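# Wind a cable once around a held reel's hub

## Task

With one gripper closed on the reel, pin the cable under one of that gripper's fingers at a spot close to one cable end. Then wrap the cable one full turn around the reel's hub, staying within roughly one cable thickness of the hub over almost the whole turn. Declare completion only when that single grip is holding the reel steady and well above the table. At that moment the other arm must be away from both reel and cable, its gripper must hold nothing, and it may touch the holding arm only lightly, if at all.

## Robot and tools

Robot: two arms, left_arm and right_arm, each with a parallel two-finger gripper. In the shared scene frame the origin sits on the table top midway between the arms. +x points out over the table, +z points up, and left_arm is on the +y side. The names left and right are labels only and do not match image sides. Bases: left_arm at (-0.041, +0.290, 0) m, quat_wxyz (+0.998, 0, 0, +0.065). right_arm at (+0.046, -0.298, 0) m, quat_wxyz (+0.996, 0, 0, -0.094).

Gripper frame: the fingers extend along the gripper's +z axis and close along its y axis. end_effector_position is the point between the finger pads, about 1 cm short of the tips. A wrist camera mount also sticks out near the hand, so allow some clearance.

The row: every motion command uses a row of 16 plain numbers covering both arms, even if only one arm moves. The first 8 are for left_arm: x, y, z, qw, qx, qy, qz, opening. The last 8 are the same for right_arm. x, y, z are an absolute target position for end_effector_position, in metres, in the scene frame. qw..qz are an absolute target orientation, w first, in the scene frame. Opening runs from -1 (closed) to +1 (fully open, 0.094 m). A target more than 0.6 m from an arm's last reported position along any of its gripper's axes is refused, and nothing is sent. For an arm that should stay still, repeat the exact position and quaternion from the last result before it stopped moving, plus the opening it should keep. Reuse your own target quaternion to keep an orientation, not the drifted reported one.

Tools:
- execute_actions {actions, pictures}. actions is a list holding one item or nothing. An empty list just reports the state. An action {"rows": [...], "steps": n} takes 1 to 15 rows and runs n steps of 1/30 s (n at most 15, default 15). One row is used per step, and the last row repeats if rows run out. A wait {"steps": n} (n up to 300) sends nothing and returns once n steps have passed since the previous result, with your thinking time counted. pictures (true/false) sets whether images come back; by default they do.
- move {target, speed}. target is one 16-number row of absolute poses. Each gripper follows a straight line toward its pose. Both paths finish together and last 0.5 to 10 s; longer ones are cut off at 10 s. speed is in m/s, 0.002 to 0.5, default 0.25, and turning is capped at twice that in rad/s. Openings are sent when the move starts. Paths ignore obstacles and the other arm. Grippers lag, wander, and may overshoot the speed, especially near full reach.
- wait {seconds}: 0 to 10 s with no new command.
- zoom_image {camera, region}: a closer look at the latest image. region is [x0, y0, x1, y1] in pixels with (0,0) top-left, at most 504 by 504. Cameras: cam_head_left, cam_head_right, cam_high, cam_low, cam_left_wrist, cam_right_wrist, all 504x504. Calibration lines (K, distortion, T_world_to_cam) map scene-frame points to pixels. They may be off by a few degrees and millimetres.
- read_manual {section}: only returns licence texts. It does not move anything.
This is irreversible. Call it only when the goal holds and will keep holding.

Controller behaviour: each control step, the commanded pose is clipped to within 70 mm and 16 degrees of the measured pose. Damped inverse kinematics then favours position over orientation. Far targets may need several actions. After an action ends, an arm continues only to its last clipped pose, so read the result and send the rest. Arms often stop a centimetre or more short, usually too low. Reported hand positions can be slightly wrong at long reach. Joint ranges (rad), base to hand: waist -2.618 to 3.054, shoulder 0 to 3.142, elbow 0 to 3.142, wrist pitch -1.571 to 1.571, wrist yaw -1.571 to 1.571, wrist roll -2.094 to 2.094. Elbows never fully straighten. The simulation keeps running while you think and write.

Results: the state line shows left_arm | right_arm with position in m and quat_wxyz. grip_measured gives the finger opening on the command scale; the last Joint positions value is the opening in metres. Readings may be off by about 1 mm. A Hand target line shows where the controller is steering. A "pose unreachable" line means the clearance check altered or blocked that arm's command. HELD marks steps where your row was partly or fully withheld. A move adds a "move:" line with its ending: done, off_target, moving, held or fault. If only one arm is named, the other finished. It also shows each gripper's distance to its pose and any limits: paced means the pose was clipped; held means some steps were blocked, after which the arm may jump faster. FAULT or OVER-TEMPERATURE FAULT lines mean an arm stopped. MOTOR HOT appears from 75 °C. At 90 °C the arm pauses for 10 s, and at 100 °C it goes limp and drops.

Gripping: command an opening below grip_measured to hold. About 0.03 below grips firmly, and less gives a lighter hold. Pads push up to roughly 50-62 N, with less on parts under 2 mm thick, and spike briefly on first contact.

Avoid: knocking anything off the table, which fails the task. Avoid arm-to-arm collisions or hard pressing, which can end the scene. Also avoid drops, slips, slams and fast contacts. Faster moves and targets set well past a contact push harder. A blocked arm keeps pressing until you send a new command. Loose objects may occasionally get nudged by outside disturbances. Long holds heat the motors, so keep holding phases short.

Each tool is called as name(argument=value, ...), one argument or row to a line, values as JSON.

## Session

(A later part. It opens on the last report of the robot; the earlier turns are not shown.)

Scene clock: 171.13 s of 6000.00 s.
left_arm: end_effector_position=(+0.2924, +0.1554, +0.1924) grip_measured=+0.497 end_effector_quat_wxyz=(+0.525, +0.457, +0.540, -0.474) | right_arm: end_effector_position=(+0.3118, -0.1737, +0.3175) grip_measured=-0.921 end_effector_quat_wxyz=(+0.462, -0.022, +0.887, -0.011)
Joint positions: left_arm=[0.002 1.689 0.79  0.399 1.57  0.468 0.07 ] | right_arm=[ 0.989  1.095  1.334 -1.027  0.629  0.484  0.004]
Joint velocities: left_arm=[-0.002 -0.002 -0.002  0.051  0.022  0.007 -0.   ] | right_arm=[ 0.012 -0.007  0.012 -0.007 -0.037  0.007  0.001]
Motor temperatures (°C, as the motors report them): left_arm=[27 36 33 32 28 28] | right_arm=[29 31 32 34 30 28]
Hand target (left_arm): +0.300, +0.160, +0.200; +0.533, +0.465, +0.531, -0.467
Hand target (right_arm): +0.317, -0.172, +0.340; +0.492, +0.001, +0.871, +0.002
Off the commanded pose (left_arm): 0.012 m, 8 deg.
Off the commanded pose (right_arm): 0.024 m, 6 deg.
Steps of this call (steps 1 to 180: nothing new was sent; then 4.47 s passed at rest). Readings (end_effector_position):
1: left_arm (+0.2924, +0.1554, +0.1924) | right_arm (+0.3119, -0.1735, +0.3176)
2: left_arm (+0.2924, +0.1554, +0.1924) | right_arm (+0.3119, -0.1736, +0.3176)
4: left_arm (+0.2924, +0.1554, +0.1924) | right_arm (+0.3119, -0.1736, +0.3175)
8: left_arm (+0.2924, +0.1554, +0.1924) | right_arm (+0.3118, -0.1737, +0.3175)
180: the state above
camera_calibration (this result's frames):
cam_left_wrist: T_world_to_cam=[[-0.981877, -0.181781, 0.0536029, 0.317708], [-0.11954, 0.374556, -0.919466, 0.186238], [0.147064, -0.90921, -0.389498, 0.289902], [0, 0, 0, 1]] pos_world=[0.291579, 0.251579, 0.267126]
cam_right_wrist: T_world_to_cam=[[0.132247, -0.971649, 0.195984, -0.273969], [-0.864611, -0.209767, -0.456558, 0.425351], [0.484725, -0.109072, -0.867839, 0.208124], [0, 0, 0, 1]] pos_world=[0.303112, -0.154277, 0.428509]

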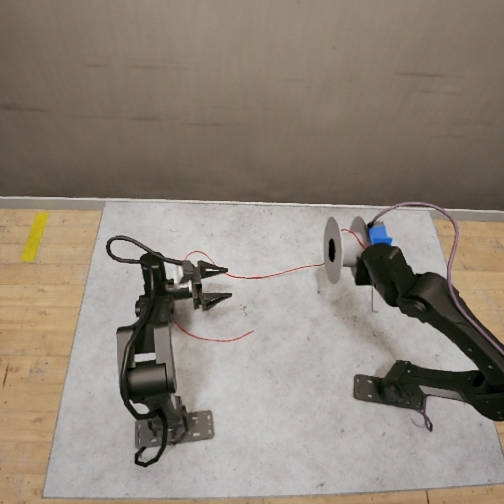

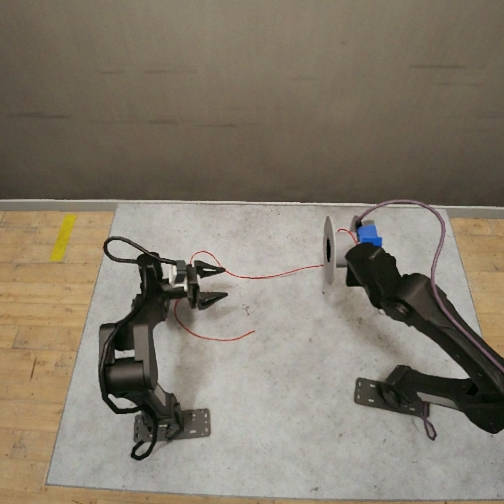

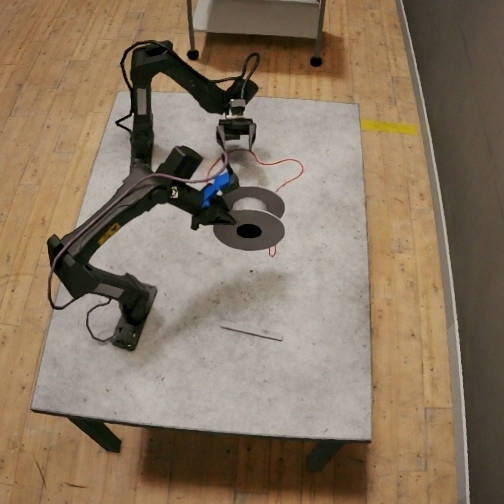

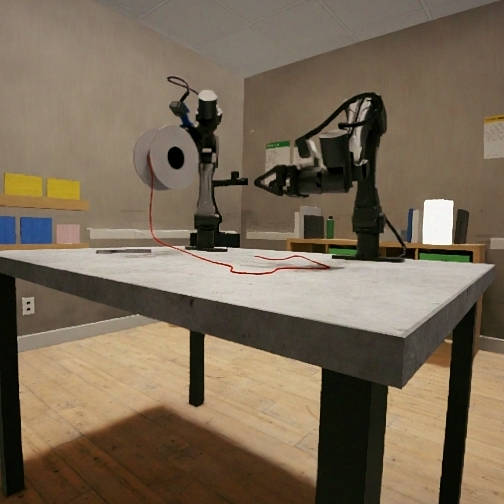

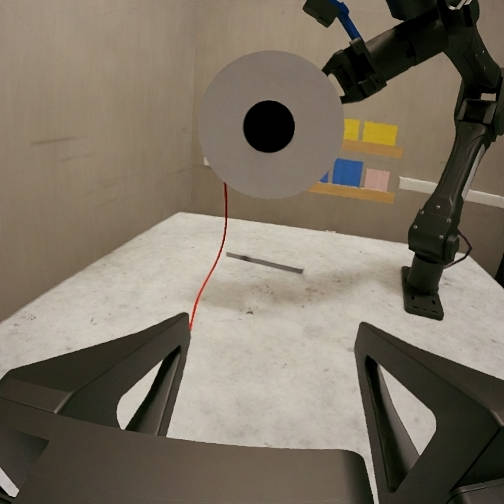

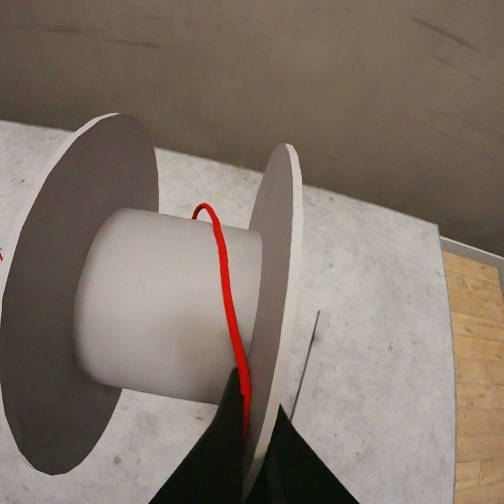

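move(
  target=[0.41,0.08,0.13,0.5,0.5,0.5,-0.5,0.6,0.32,-0.10,0.37,0.5,0,0.866,0,-0.96],
)

Scene clock: 178.20 s of 6000.00 s.
left_arm: end_effector_position=(+0.4070, +0.0798, +0.1306) grip_measured=+0.597 end_effector_quat_wxyz=(+0.497, +0.505, +0.503, -0.495) | right_arm: end_effector_position=(+0.3145, -0.1006, +0.3492) grip_measured=-0.921 end_effector_quat_wxyz=(+0.469, -0.025, +0.883, -0.009)
Joint positions: left_arm=[-0.203  2.287  1.309  0.769  1.496  0.213  0.075] | right_arm=[ 1.205  1.375  1.661 -1.188  0.775  0.677  0.004]
Joint velocities: left_arm=[-0.007  0.085 -0.002  0.198 -0.007 -0.227  0.001] | right_arm=[-0.022  0.007  0.012  0.007 -0.022 -0.095 -0.001]
Motor temperatures (°C, as the motors report them): left_arm=[27 36 33 32 28 28] | right_arm=[29 31 32 34 30 28]
Hand target (left_arm): +0.408, +0.078, +0.128; +0.496, +0.504, +0.503, -0.498
Hand target (right_arm): +0.319, -0.102, +0.370; +0.498, +0.001, +0.867, +0.002
Off the commanded pose (left_arm): 0.003 m, 1 deg.
Off the commanded pose (right_arm): 0.021 m, 5 deg.
move: off_target (right_arm)
camera_calibration (this result's frames):
cam_left_wrist: T_world_to_cam=[[-0.99862, -0.0497308, 0.0168816, 0.420817], [-0.0354392, 0.400881, -0.915445, 0.134515], [0.0387583, -0.914779, -0.40209, 0.226365], [0, 0, 0, 1]] pos_world=[0.41623, 0.174077, 0.207056]
cam_right_wrist: T_world_to_cam=[[0.137075, -0.970811, 0.196818, -0.211247], [-0.855592, -0.216164, -0.470356, 0.45881], [0.499172, -0.103922, -0.860249, 0.235652], [0, 0, 0, 1]] pos_world=[0.30388, -0.081413, 0.460101]

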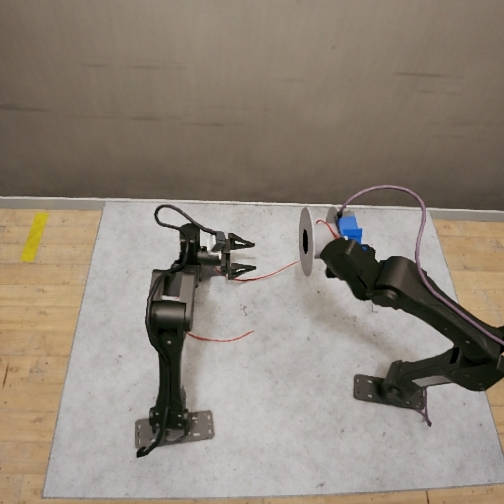

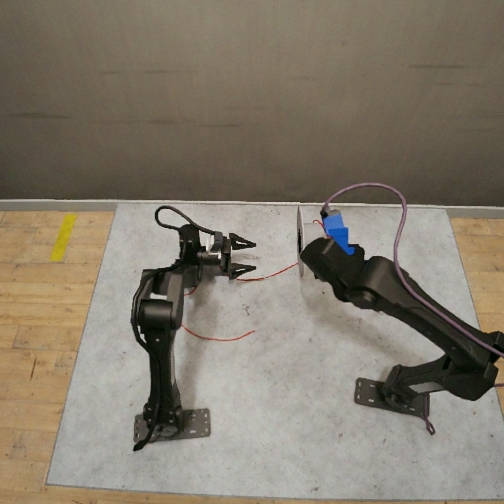

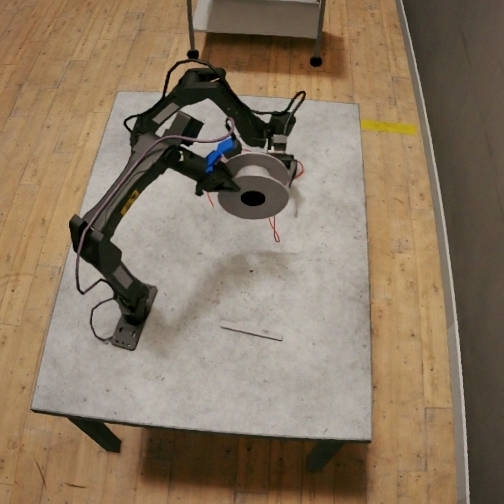

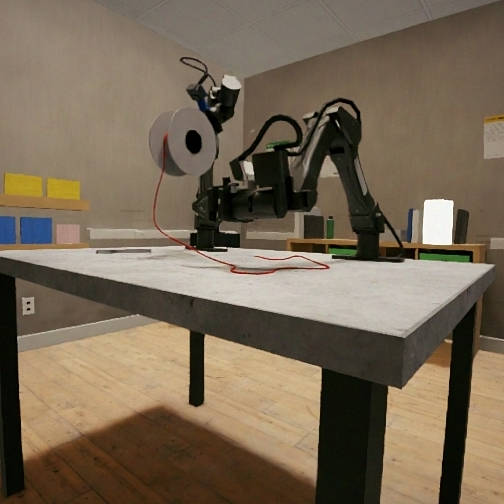

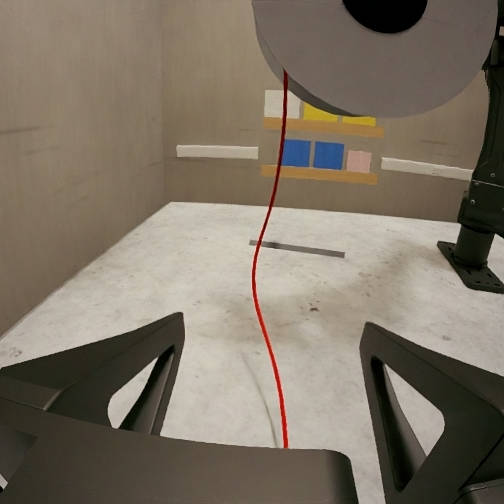

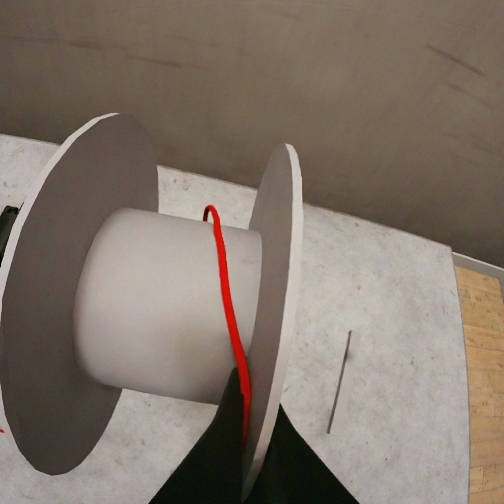

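move(
  target=[0.41,0.05,0.09,0.5,0.5,0.5,-0.5,0.8,0.32,-0.08,0.49,0.5,0,0.866,0,-0.96],
)

move(
  target=[0.41,-0.10,0.09,0.5,0.5,0.5,-0.5,0.8,0.32,-0.08,0.49,0.5,0,0.866,0,-0.96],
)

Scene clock: 182.87 s of 6000.00 s.
left_arm: end_effector_position=(+0.4066, +0.0535, +0.0912) grip_measured=+0.797 end_effector_quat_wxyz=(+0.498, +0.500, +0.503, -0.499) | right_arm: end_effector_position=(+0.3198, -0.0757, +0.4785) grip_measured=-0.920 end_effector_quat_wxyz=(+0.529, -0.029, +0.848, +0.035)
Joint positions: left_arm=[-0.262  2.433  1.309  1.082  1.437  0.038  0.084] | right_arm=[ 1.251  1.745  2.595 -1.556  0.828  0.593  0.004]
Joint velocities: left_arm=[-0.017 -0.007  0.007  0.037  0.066 -0.051 -0.   ] | right_arm=[-0.002  0.012 -0.007 -0.037  0.007  0.007  0.001]
Motor temperatures (°C, as the motors report them): left_arm=[27 36 33 32 28 28] | right_arm=[29 31 32 34 31 28]
Hand target (left_arm): +0.409, +0.050, +0.089; +0.499, +0.501, +0.501, -0.499
Hand target (right_arm): +0.319, -0.083, +0.489; +0.545, -0.016, +0.838, +0.031
Off the commanded pose (left_arm): 0.005 m, 0 deg.
Off the commanded pose (right_arm): 0.012 m, 7 deg.
joint sent to its limit (right arm) — the command would take joint 4 (wrist pitch) past its lower limit, so that joint was sent only as far as its limit.
move: off_target (right_arm)
camera_calibration (this result's frames):
cam_left_wrist: T_world_to_cam=[[-0.998346, -0.0514892, 0.0255624, 0.418997], [-0.0437363, 0.391761, -0.919027, 0.113231], [0.0373056, -0.918625, -0.393365, 0.186473], [0, 0, 0, 1]] pos_world=[0.4163, 0.148513, 0.166703]
cam_right_wrist: T_world_to_cam=[[0.164072, -0.976121, 0.142368, -0.19616], [-0.771089, -0.216921, -0.598638, 0.563839], [0.615226, -0.0115584, -0.788266, 0.282271], [0, 0, 0, 1]] pos_world=[0.293294, -0.0659048, 0.587967]

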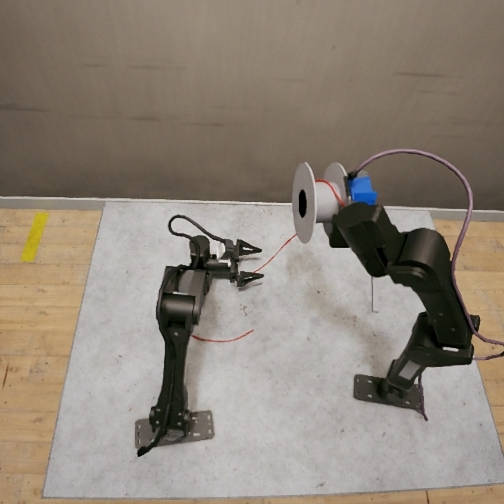

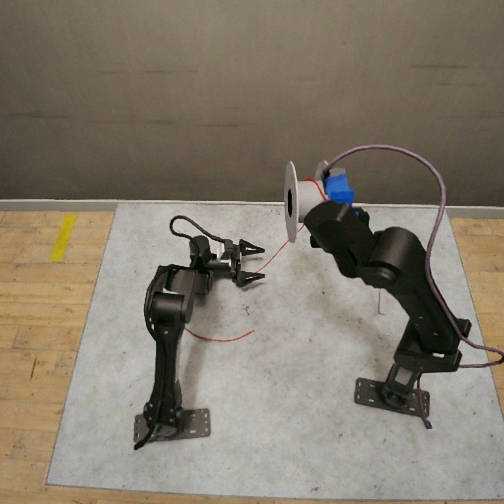

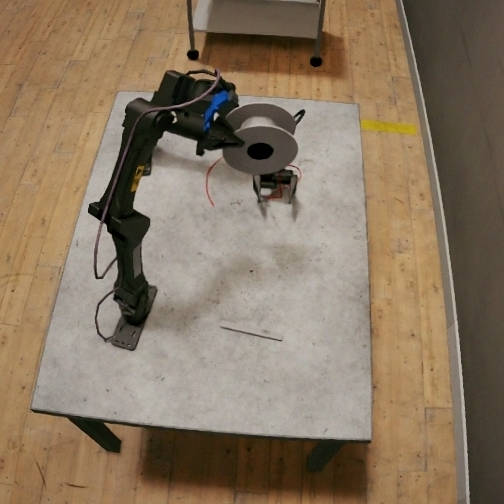

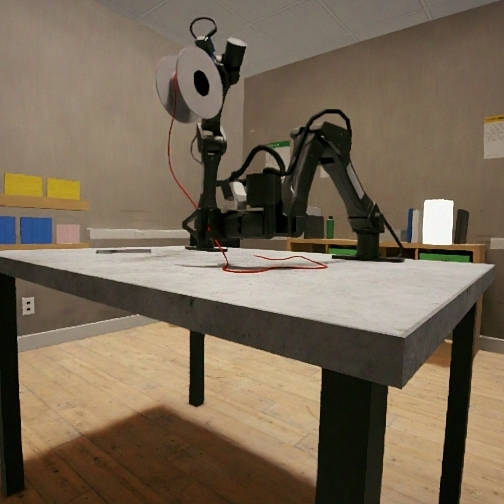

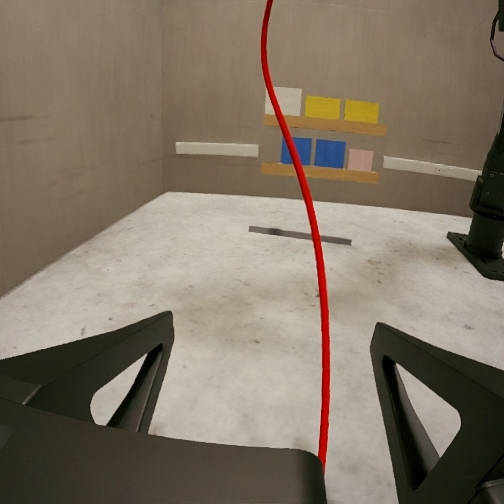

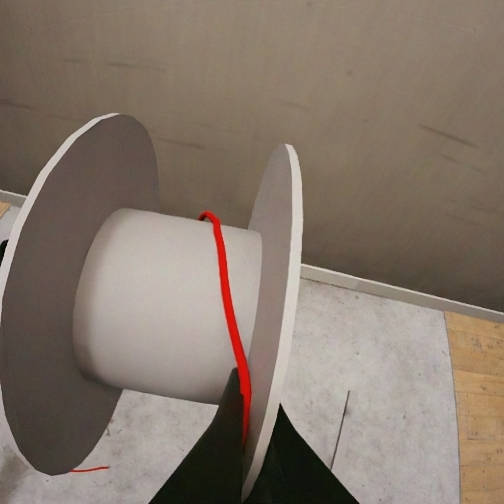

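Scene clock: 184.10 s of 6000.00 s.
left_arm: end_effector_position=(+0.3989, -0.1000, +0.0884) grip_measured=+0.797 end_effector_quat_wxyz=(+0.498, +0.504, +0.496, -0.502) | right_arm: end_effector_position=(+0.3197, -0.0755, +0.4784) grip_measured=-0.920 end_effector_quat_wxyz=(+0.528, -0.030, +0.848, +0.035)
Joint positions: left_arm=[-0.579  2.552  1.535  1.014  1.133  0.007  0.084] | right_arm=[ 1.251  1.745  2.595 -1.556  0.827  0.59   0.004]
Joint velocities: left_arm=[-0.007 -0.007  0.007 -0.081 -0.095 -0.007  0.   ] | right_arm=[ 0.007  0.012  0.017  0.022 -0.022  0.095  0.   ]
Motor temperatures (°C, as the motors report them): left_arm=[27 36 33 32 28 28] | right_arm=[29 31 32 34 31 28]
Hand target (left_arm): +0.407, -0.100, +0.090; +0.500, +0.500, +0.500, -0.500
Hand target (right_arm): +0.320, -0.081, +0.489; +0.545, -0.016, +0.838, +0.031
Off the commanded pose (left_arm): 0.011 m, 1 deg.
Off the commanded pose (right_arm): 0.012 m, 7 deg.
joint sent to its limit (right arm) — the command would take joint 4 (wrist pitch) past its lower limit, so that joint was sent only as far as its limit.
move: off_target (left_arm, right_arm)
camera_calibration (this result's frames):
cam_left_wrist: T_world_to_cam=[[-0.999124, -0.0381426, 0.0171899, 0.40586], [-0.0306586, 0.387936, -0.921176, 0.165008], [0.0284675, -0.920897, -0.388766, 0.0475098], [0, 0, 0, 1]] pos_world=[0.409211, -0.00478043, 0.163495]
cam_right_wrist: T_world_to_cam=[[0.166124, -0.975493, 0.144278, -0.197495], [-0.770886, -0.219708, -0.597883, 0.56313], [0.614929, -0.011899, -0.788492, 0.282413], [0, 0, 0, 1]] pos_world=[0.293254, -0.0655701, 0.58786]

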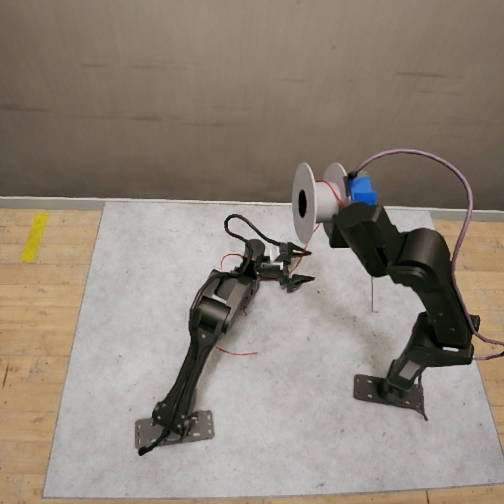

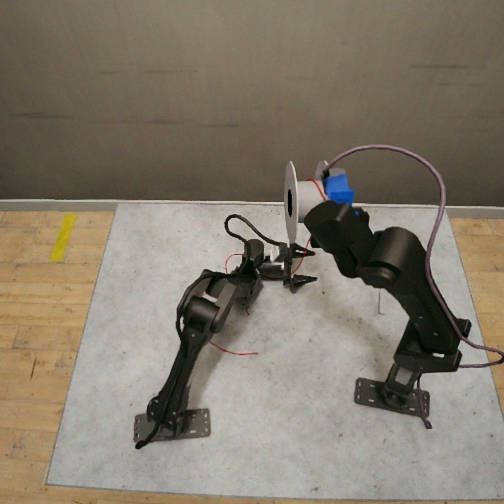

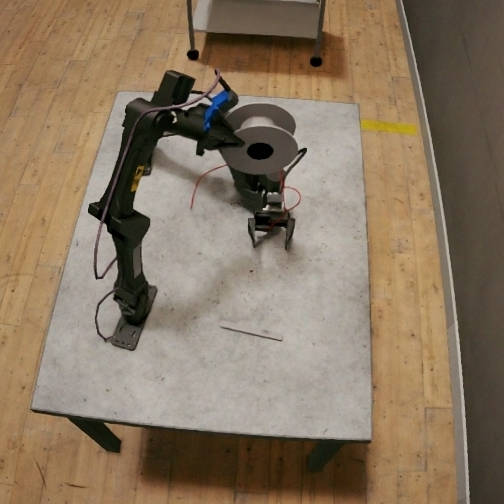

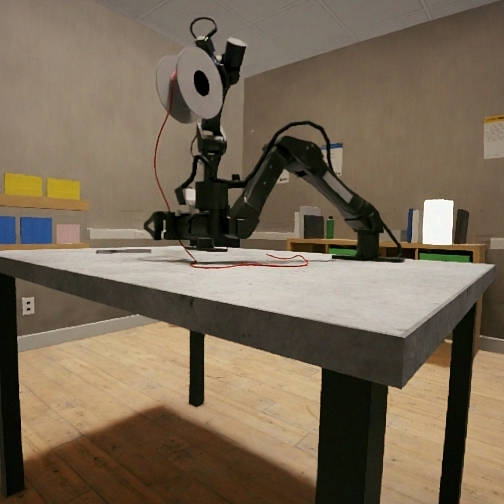

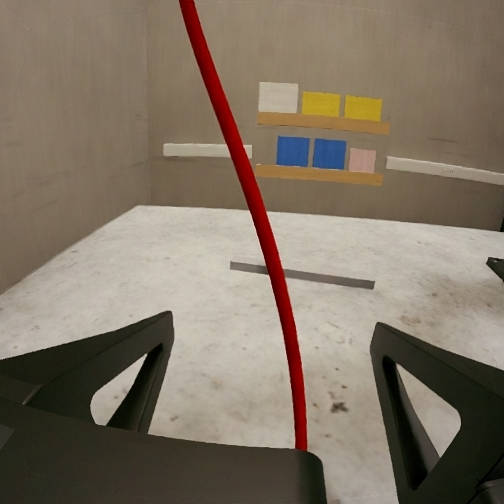

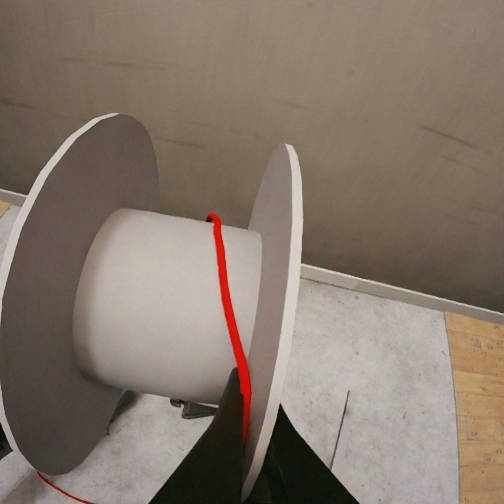

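Cable is at the palm; back off.

move(
  target=[0.41,-0.04,0.09,0.5,0.5,0.5,-0.5,0.8,0.32,-0.08,0.49,0.5,0,0.866,0,-0.96],
)

move(
  target=[0.41,-0.04,0.09,0.5,0.5,0.5,-0.5,-0.985,0.32,-0.08,0.49,0.5,0,0.866,0,-0.96],
)

Scene clock: 200.33 s of 6000.00 s.
left_arm: end_effector_position=(+0.4177, -0.0380, +0.0826) grip_measured=+0.797 end_effector_quat_wxyz=(+0.501, +0.496, +0.505, -0.497) | right_arm: end_effector_position=(+0.3197, -0.0755, +0.4784) grip_measured=-0.920 end_effector_quat_wxyz=(+0.528, -0.031, +0.848, +0.035)
Joint positions: left_arm=[-0.449  2.538  1.478  1.05   1.238  0.005  0.084] | right_arm=[ 1.251  1.745  2.595 -1.556  0.827  0.59   0.004]
Joint velocities: left_arm=[-0.012 -0.002  0.012  0.037 -0.051  0.007 -0.001] | right_arm=[-0.007  0.002 -0.002  0.007  0.037  0.022 -0.001]
Motor temperatures (°C, as the motors report them): left_arm=[27 39 33 32 28 28] | right_arm=[29 31 32 34 31 28]
Hand target (left_arm): +0.411, -0.040, +0.090; +0.500, +0.500, +0.500, -0.500
Hand target (right_arm): +0.320, -0.081, +0.489; +0.545, -0.016, +0.838, +0.032
Off the commanded pose (left_arm): 0.011 m, 1 deg.
Off the commanded pose (right_arm): 0.012 m, 7 deg.
joint sent to its limit (right arm) — the command would take joint 4 (wrist pitch) past its lower limit, so that joint was sent only as far as its limit.
After step 180, 9.17 s passed at rest.
move: off_target (left_arm, right_arm)
camera_calibration (this result's frames):
cam_left_wrist: T_world_to_cam=[[-0.997646, -0.063335, 0.0262726, 0.424737], [-0.0489224, 0.389014, -0.919932, 0.143797], [0.0480435, -0.919052, -0.391197, 0.0939435], [0, 0, 0, 1]] pos_world=[0.426259, 0.0573006, 0.157875]
cam_right_wrist: T_world_to_cam=[[0.166441, -0.975339, 0.144954, -0.197908], [-0.77077, -0.220374, -0.597786, 0.562997], [0.614988, -0.0122307, -0.788441, 0.282345], [0, 0, 0, 1]] pos_world=[0.293243, -0.0655043, 0.587852]

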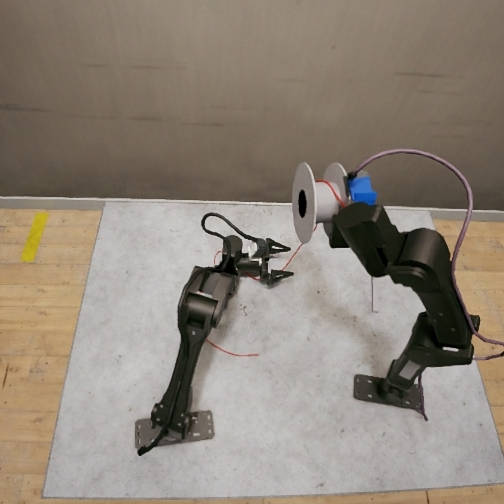

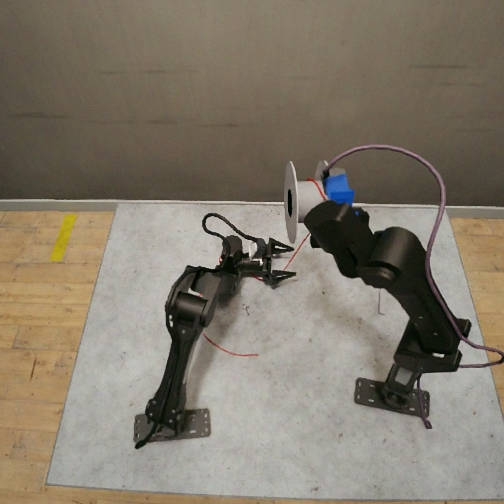

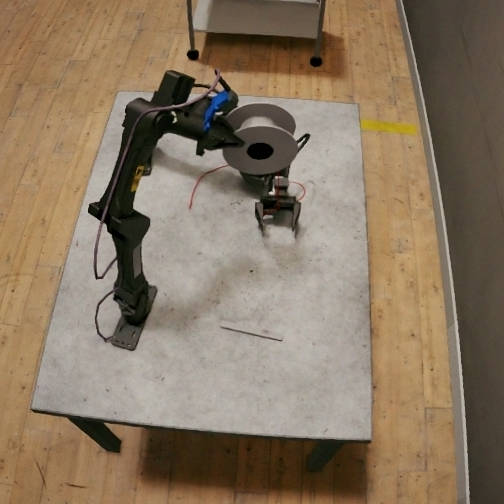

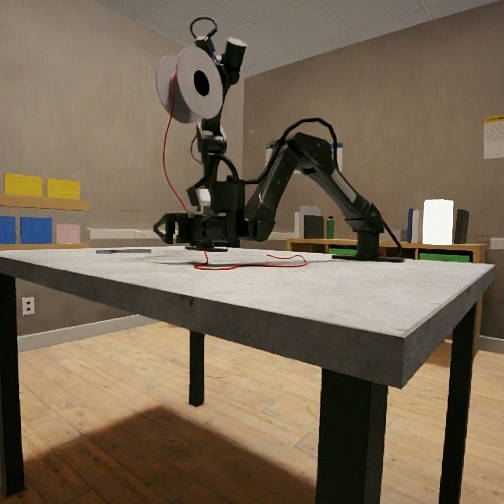

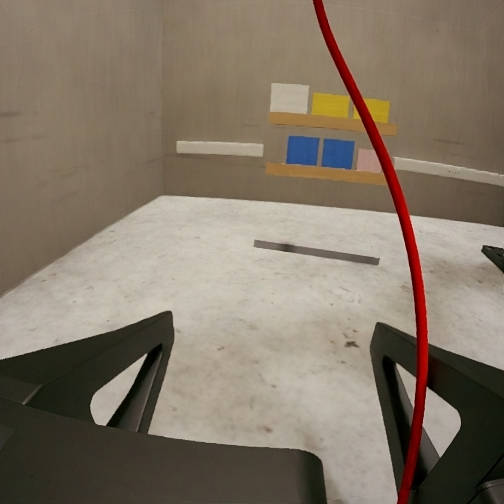

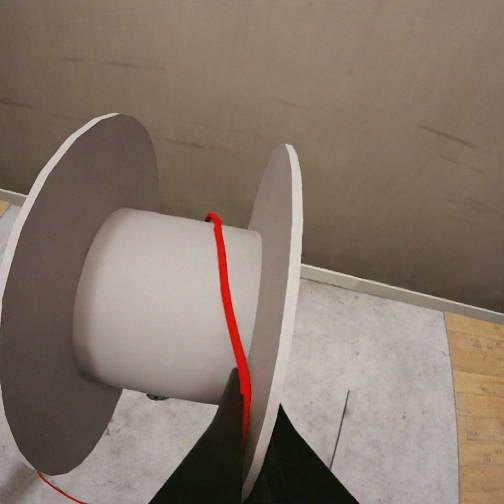

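Scene clock: 201.03 s of 6000.00 s.
left_arm: end_effector_position=(+0.4176, -0.0380, +0.0827) grip_measured=-0.978 end_effector_quat_wxyz=(+0.502, +0.496, +0.505, -0.497) | right_arm: end_effector_position=(+0.3196, -0.0753, +0.4783) grip_measured=-0.920 end_effector_quat_wxyz=(+0.528, -0.031, +0.848, +0.035)
Joint positions: left_arm=[-0.449  2.538  1.478  1.051  1.238  0.005  0.001] | right_arm=[ 1.251  1.745  2.595 -1.556  0.826  0.589  0.004]
Joint velocities: left_arm=[-0.002  0.017  0.002 -0.007 -0.022 -0.022 -0.   ] | right_arm=[ 0.017 -0.007  0.002  0.037 -0.037 -0.081 -0.   ]
Motor temperatures (°C, as the motors report them): left_arm=[27 39 33 32 28 28] | right_arm=[29 31 32 34 31 28]
Hand target (left_arm): +0.410, -0.040, +0.090; +0.500, +0.500, +0.500, -0.500
Hand target (right_arm): +0.320, -0.081, +0.489; +0.545, -0.016, +0.838, +0.032
Off the commanded pose (left_arm): 0.011 m, 1 deg.
Off the commanded pose (right_arm): 0.013 m, 7 deg.
joint sent to its limit (right arm) — the command would take joint 4 (wrist pitch) past its lower limit, so that joint was sent only as far as its limit.
move: off_target (left_arm, right_arm)
camera_calibration (this result's frames):
cam_left_wrist: T_world_to_cam=[[-0.997689, -0.0629482, 0.0255665, 0.424758], [-0.0481087, 0.388809, -0.920061, 0.143548], [0.0479757, -0.919165, -0.390939, 0.0939868], [0, 0, 0, 1]] pos_world=[0.426174, 0.0573143, 0.157957]
cam_right_wrist: T_world_to_cam=[[0.168015, -0.97506, 0.145016, -0.198169], [-0.770914, -0.221647, -0.59713, 0.562538], [0.61438, -0.0114681, -0.788927, 0.282783], [0, 0, 0, 1]] pos_world=[0.293228, -0.0652993, 0.587741]

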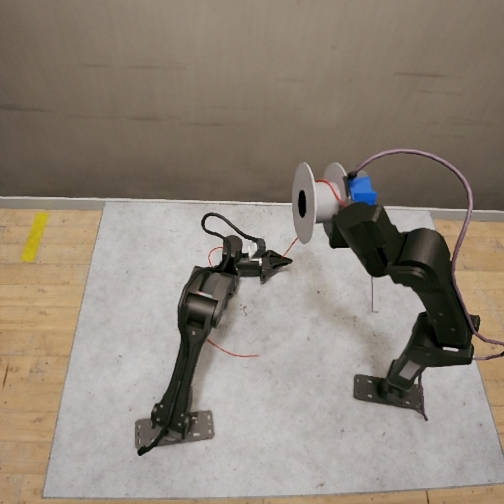

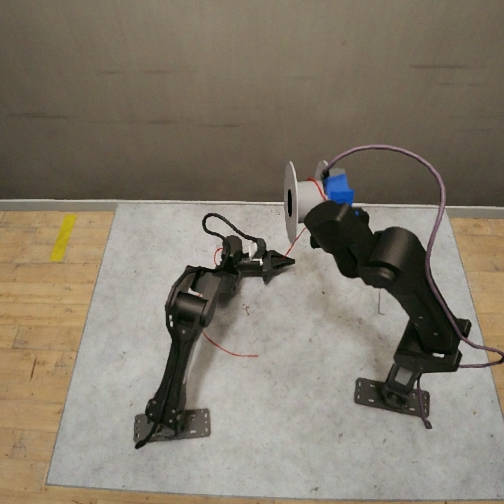

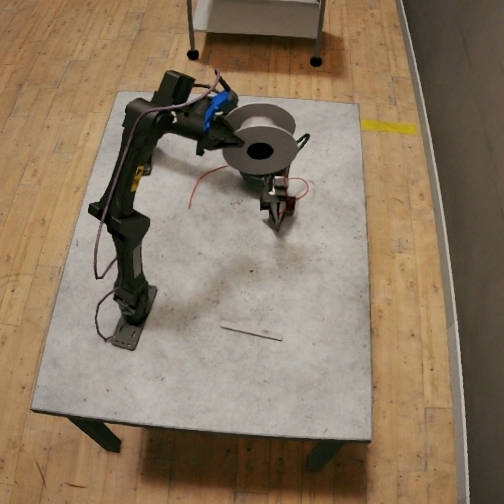

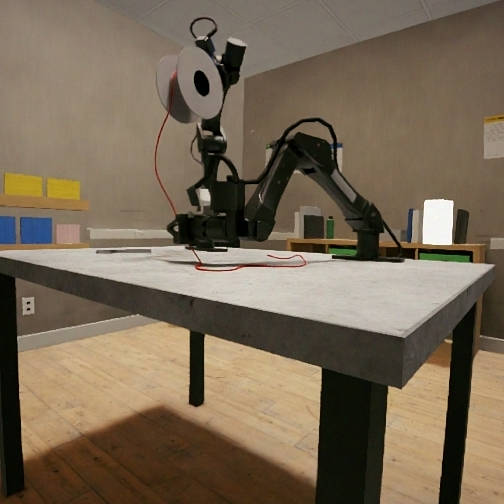

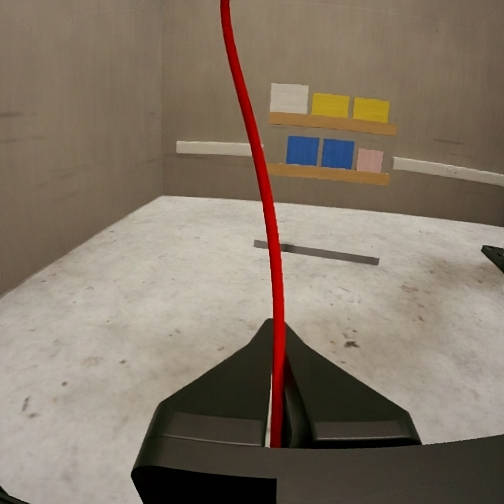

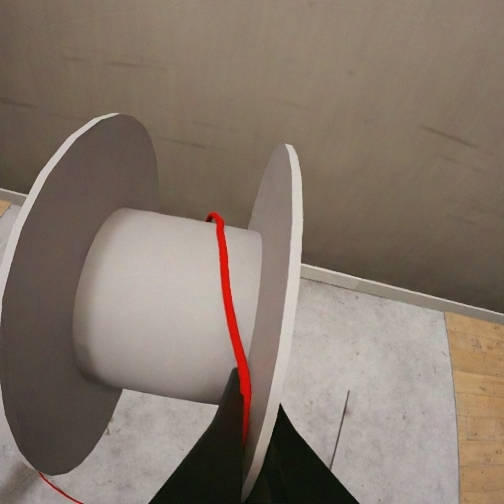

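move(
  target=[0.41,0.005,0.09,0.5,0.5,0.5,-0.5,-0.5,0.32,-0.08,0.49,0.5,0,0.866,0,-0.96],
  speed=0.08,
)

move(
  target=[0.41,0.005,0.09,0.5,0.5,0.5,-0.5,-0.985,0.32,-0.08,0.49,0.5,0,0.866,0,-0.96],
)

Scene clock: 205.47 s of 6000.00 s.
left_arm: end_effector_position=(+0.4135, +0.0014, +0.0826) grip_measured=-0.503 end_effector_quat_wxyz=(+0.497, +0.498, +0.503, -0.501) | right_arm: end_effector_position=(+0.3197, -0.0754, +0.4784) grip_measured=-0.920 end_effector_quat_wxyz=(+0.528, -0.031, +0.848, +0.035)
Joint positions: left_arm=[-0.37   2.505  1.404  1.088  1.329  0.005  0.023] | right_arm=[ 1.251  1.745  2.595 -1.556  0.827  0.588  0.004]
Joint velocities: left_arm=[ 0.012 -0.002 -0.002 -0.037  0.022 -0.051  0.   ] | right_arm=[ 0.017  0.007 -0.007  0.007 -0.037 -0.051 -0.002]
Motor temperatures (°C, as the motors report them): left_arm=[27 40 33 33 28 28] | right_arm=[29 31 32 34 31 28]
Hand target (left_arm): +0.411, +0.005, +0.090; +0.500, +0.500, +0.500, -0.500
Hand target (right_arm): +0.320, -0.081, +0.489; +0.545, -0.017, +0.838, +0.032
Off the commanded pose (left_arm): 0.009 m, 1 deg.
Off the commanded pose (right_arm): 0.013 m, 7 deg.
joint sent to its limit (right arm) — the command would take joint 4 (wrist pitch) past its lower limit, so that joint was sent only as far as its limit.
move: off_target (right_arm)
camera_calibration (this result's frames):
cam_left_wrist: T_world_to_cam=[[-0.998213, -0.0515403, 0.0302236, 0.422955], [-0.0479636, 0.389603, -0.919733, 0.127755], [0.0356282, -0.91954, -0.391379, 0.135539], [0, 0, 0, 1]] pos_world=[0.423498, 0.0966587, 0.157764]
cam_right_wrist: T_world_to_cam=[[0.167703, -0.974967, 0.146, -0.198659], [-0.770669, -0.222009, -0.597312, 0.562567], [0.614773, -0.0123468, -0.788608, 0.282461], [0, 0, 0, 1]] pos_world=[0.293219, -0.0653032, 0.587783]

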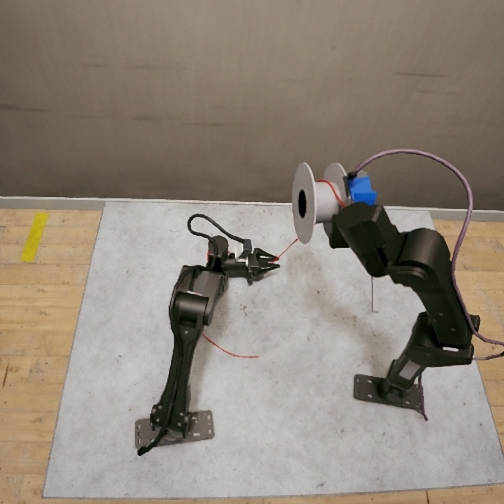

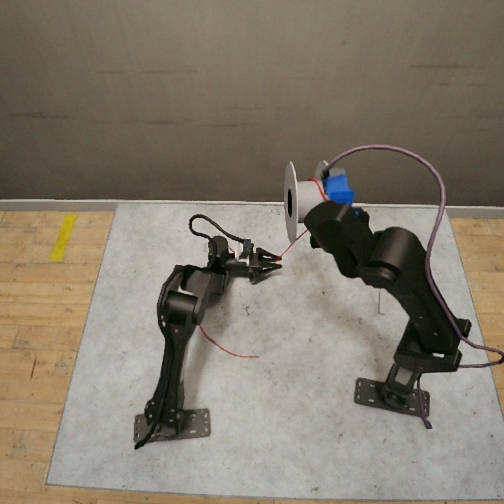

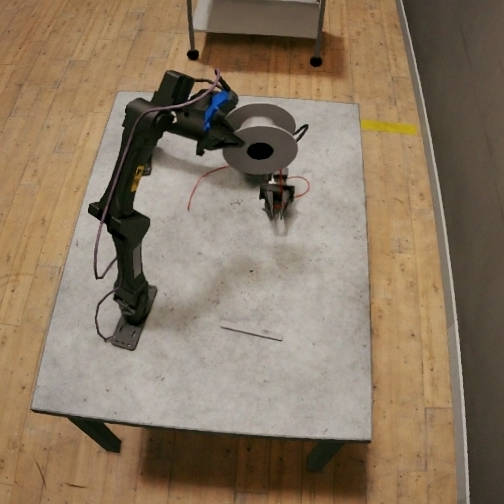

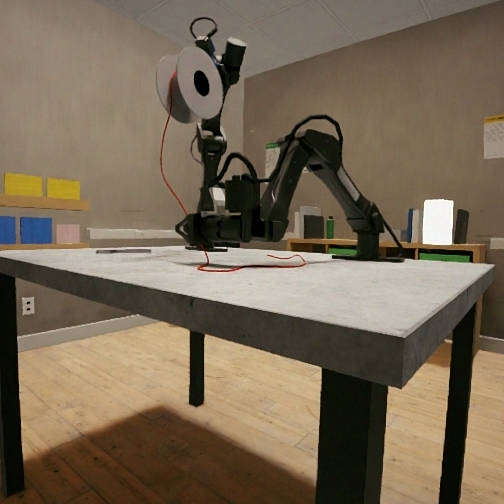

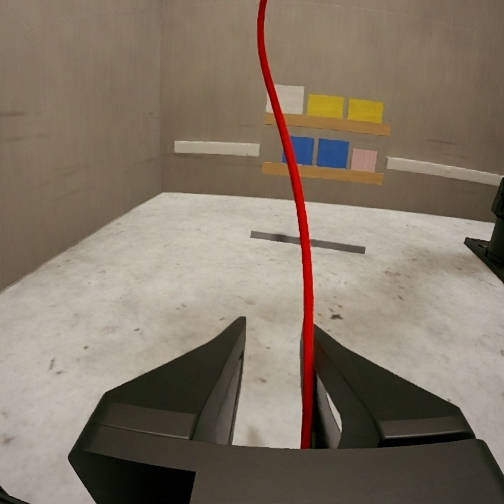

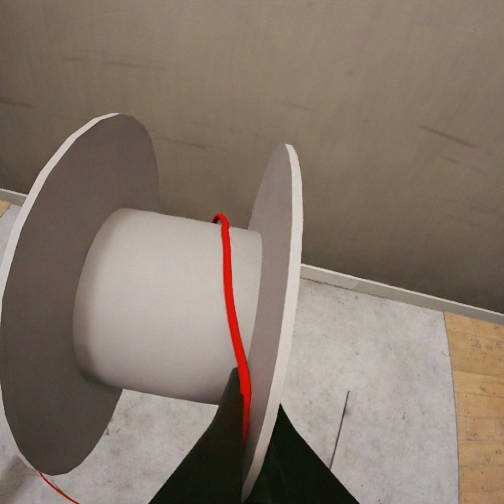

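Scene clock: 206.17 s of 6000.00 s.
left_arm: end_effector_position=(+0.4133, +0.0014, +0.0828) grip_measured=-0.970 end_effector_quat_wxyz=(+0.498, +0.499, +0.502, -0.501) | right_arm: end_effector_position=(+0.3196, -0.0753, +0.4783) grip_measured=-0.920 end_effector_quat_wxyz=(+0.528, -0.032, +0.848, +0.035)
Joint positions: left_arm=[-0.37   2.505  1.404  1.09   1.33   0.005  0.001] | right_arm=[ 1.251  1.745  2.595 -1.556  0.826  0.588  0.004]
Joint velocities: left_arm=[-0.002 -0.002 -0.002  0.022  0.037 -0.051 -0.001] | right_arm=[ 0.007  0.007 -0.002 -0.022  0.066 -0.037 -0.   ]
Motor temperatures (°C, as the motors report them): left_arm=[27 40 33 33 28 28] | right_arm=[29 31 32 34 31 28]
Hand target (left_arm): +0.410, +0.005, +0.090; +0.500, +0.500, +0.500, -0.500
Hand target (right_arm): +0.320, -0.081, +0.489; +0.545, -0.016, +0.838, +0.032
Off the commanded pose (left_arm): 0.009 m, 0 deg.
Off the commanded pose (right_arm): 0.013 m, 7 deg.
joint sent to its limit (right arm) — the command would take joint 4 (wrist pitch) past its lower limit, so that joint was sent only as far as its limit.
move: off_target (right_arm)
camera_calibration (this result's frames):
cam_left_wrist: T_world_to_cam=[[-0.998336, -0.0503817, 0.0280363, 0.422978], [-0.0454762, 0.389142, -0.920054, 0.126985], [0.0354438, -0.919799, -0.390786, 0.135674], [0, 0, 0, 1]] pos_world=[0.42324, 0.0966882, 0.157994]
cam_right_wrist: T_world_to_cam=[[0.168176, -0.974857, 0.146185, -0.198827], [-0.770675, -0.222493, -0.597124, 0.562418], [0.614636, -0.012239, -0.788716, 0.282553], [0, 0, 0, 1]] pos_world=[0.293212, -0.0652355, 0.587753]

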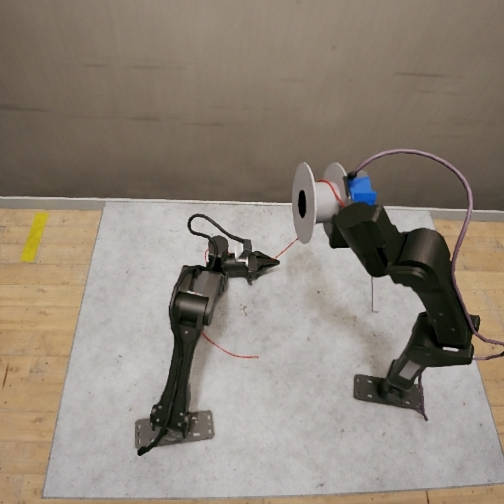

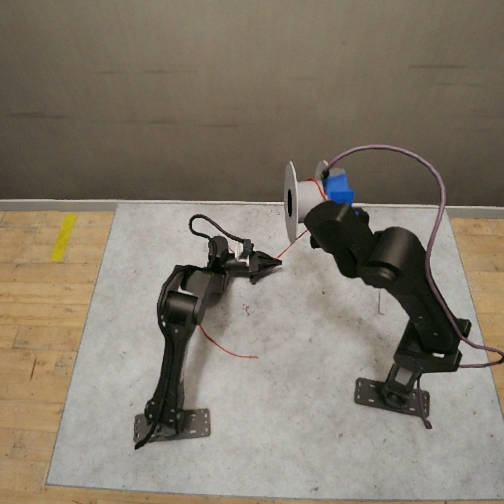

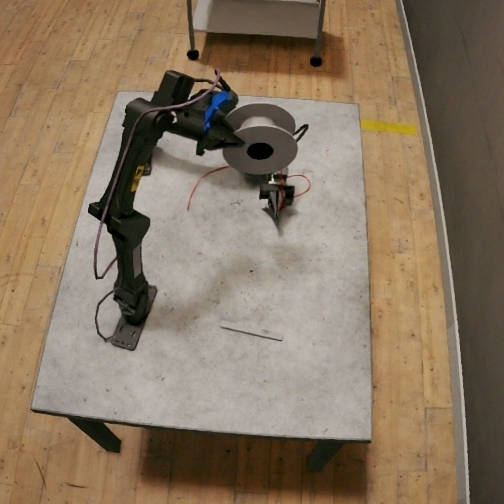

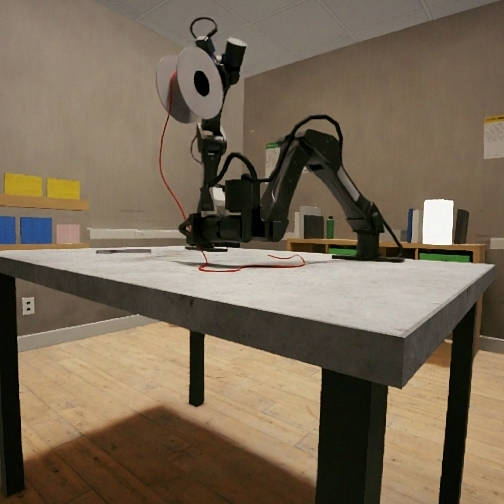

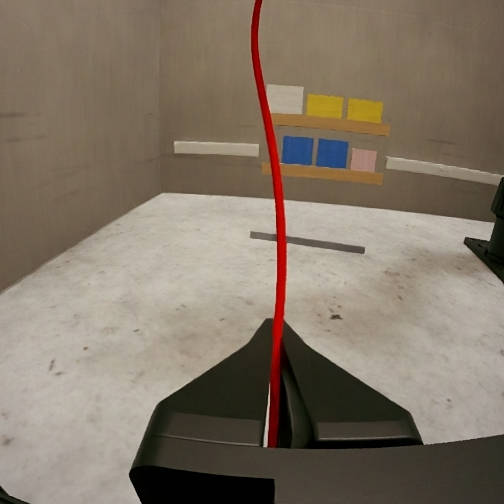

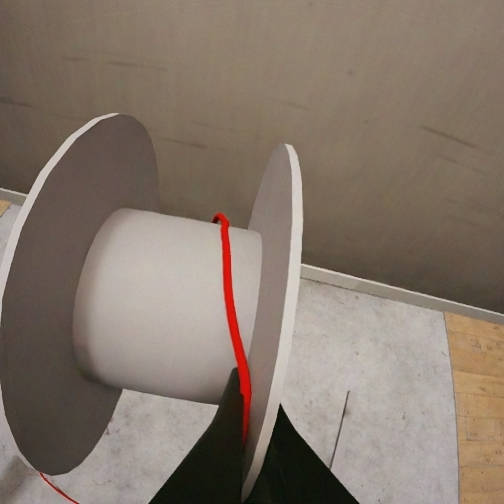

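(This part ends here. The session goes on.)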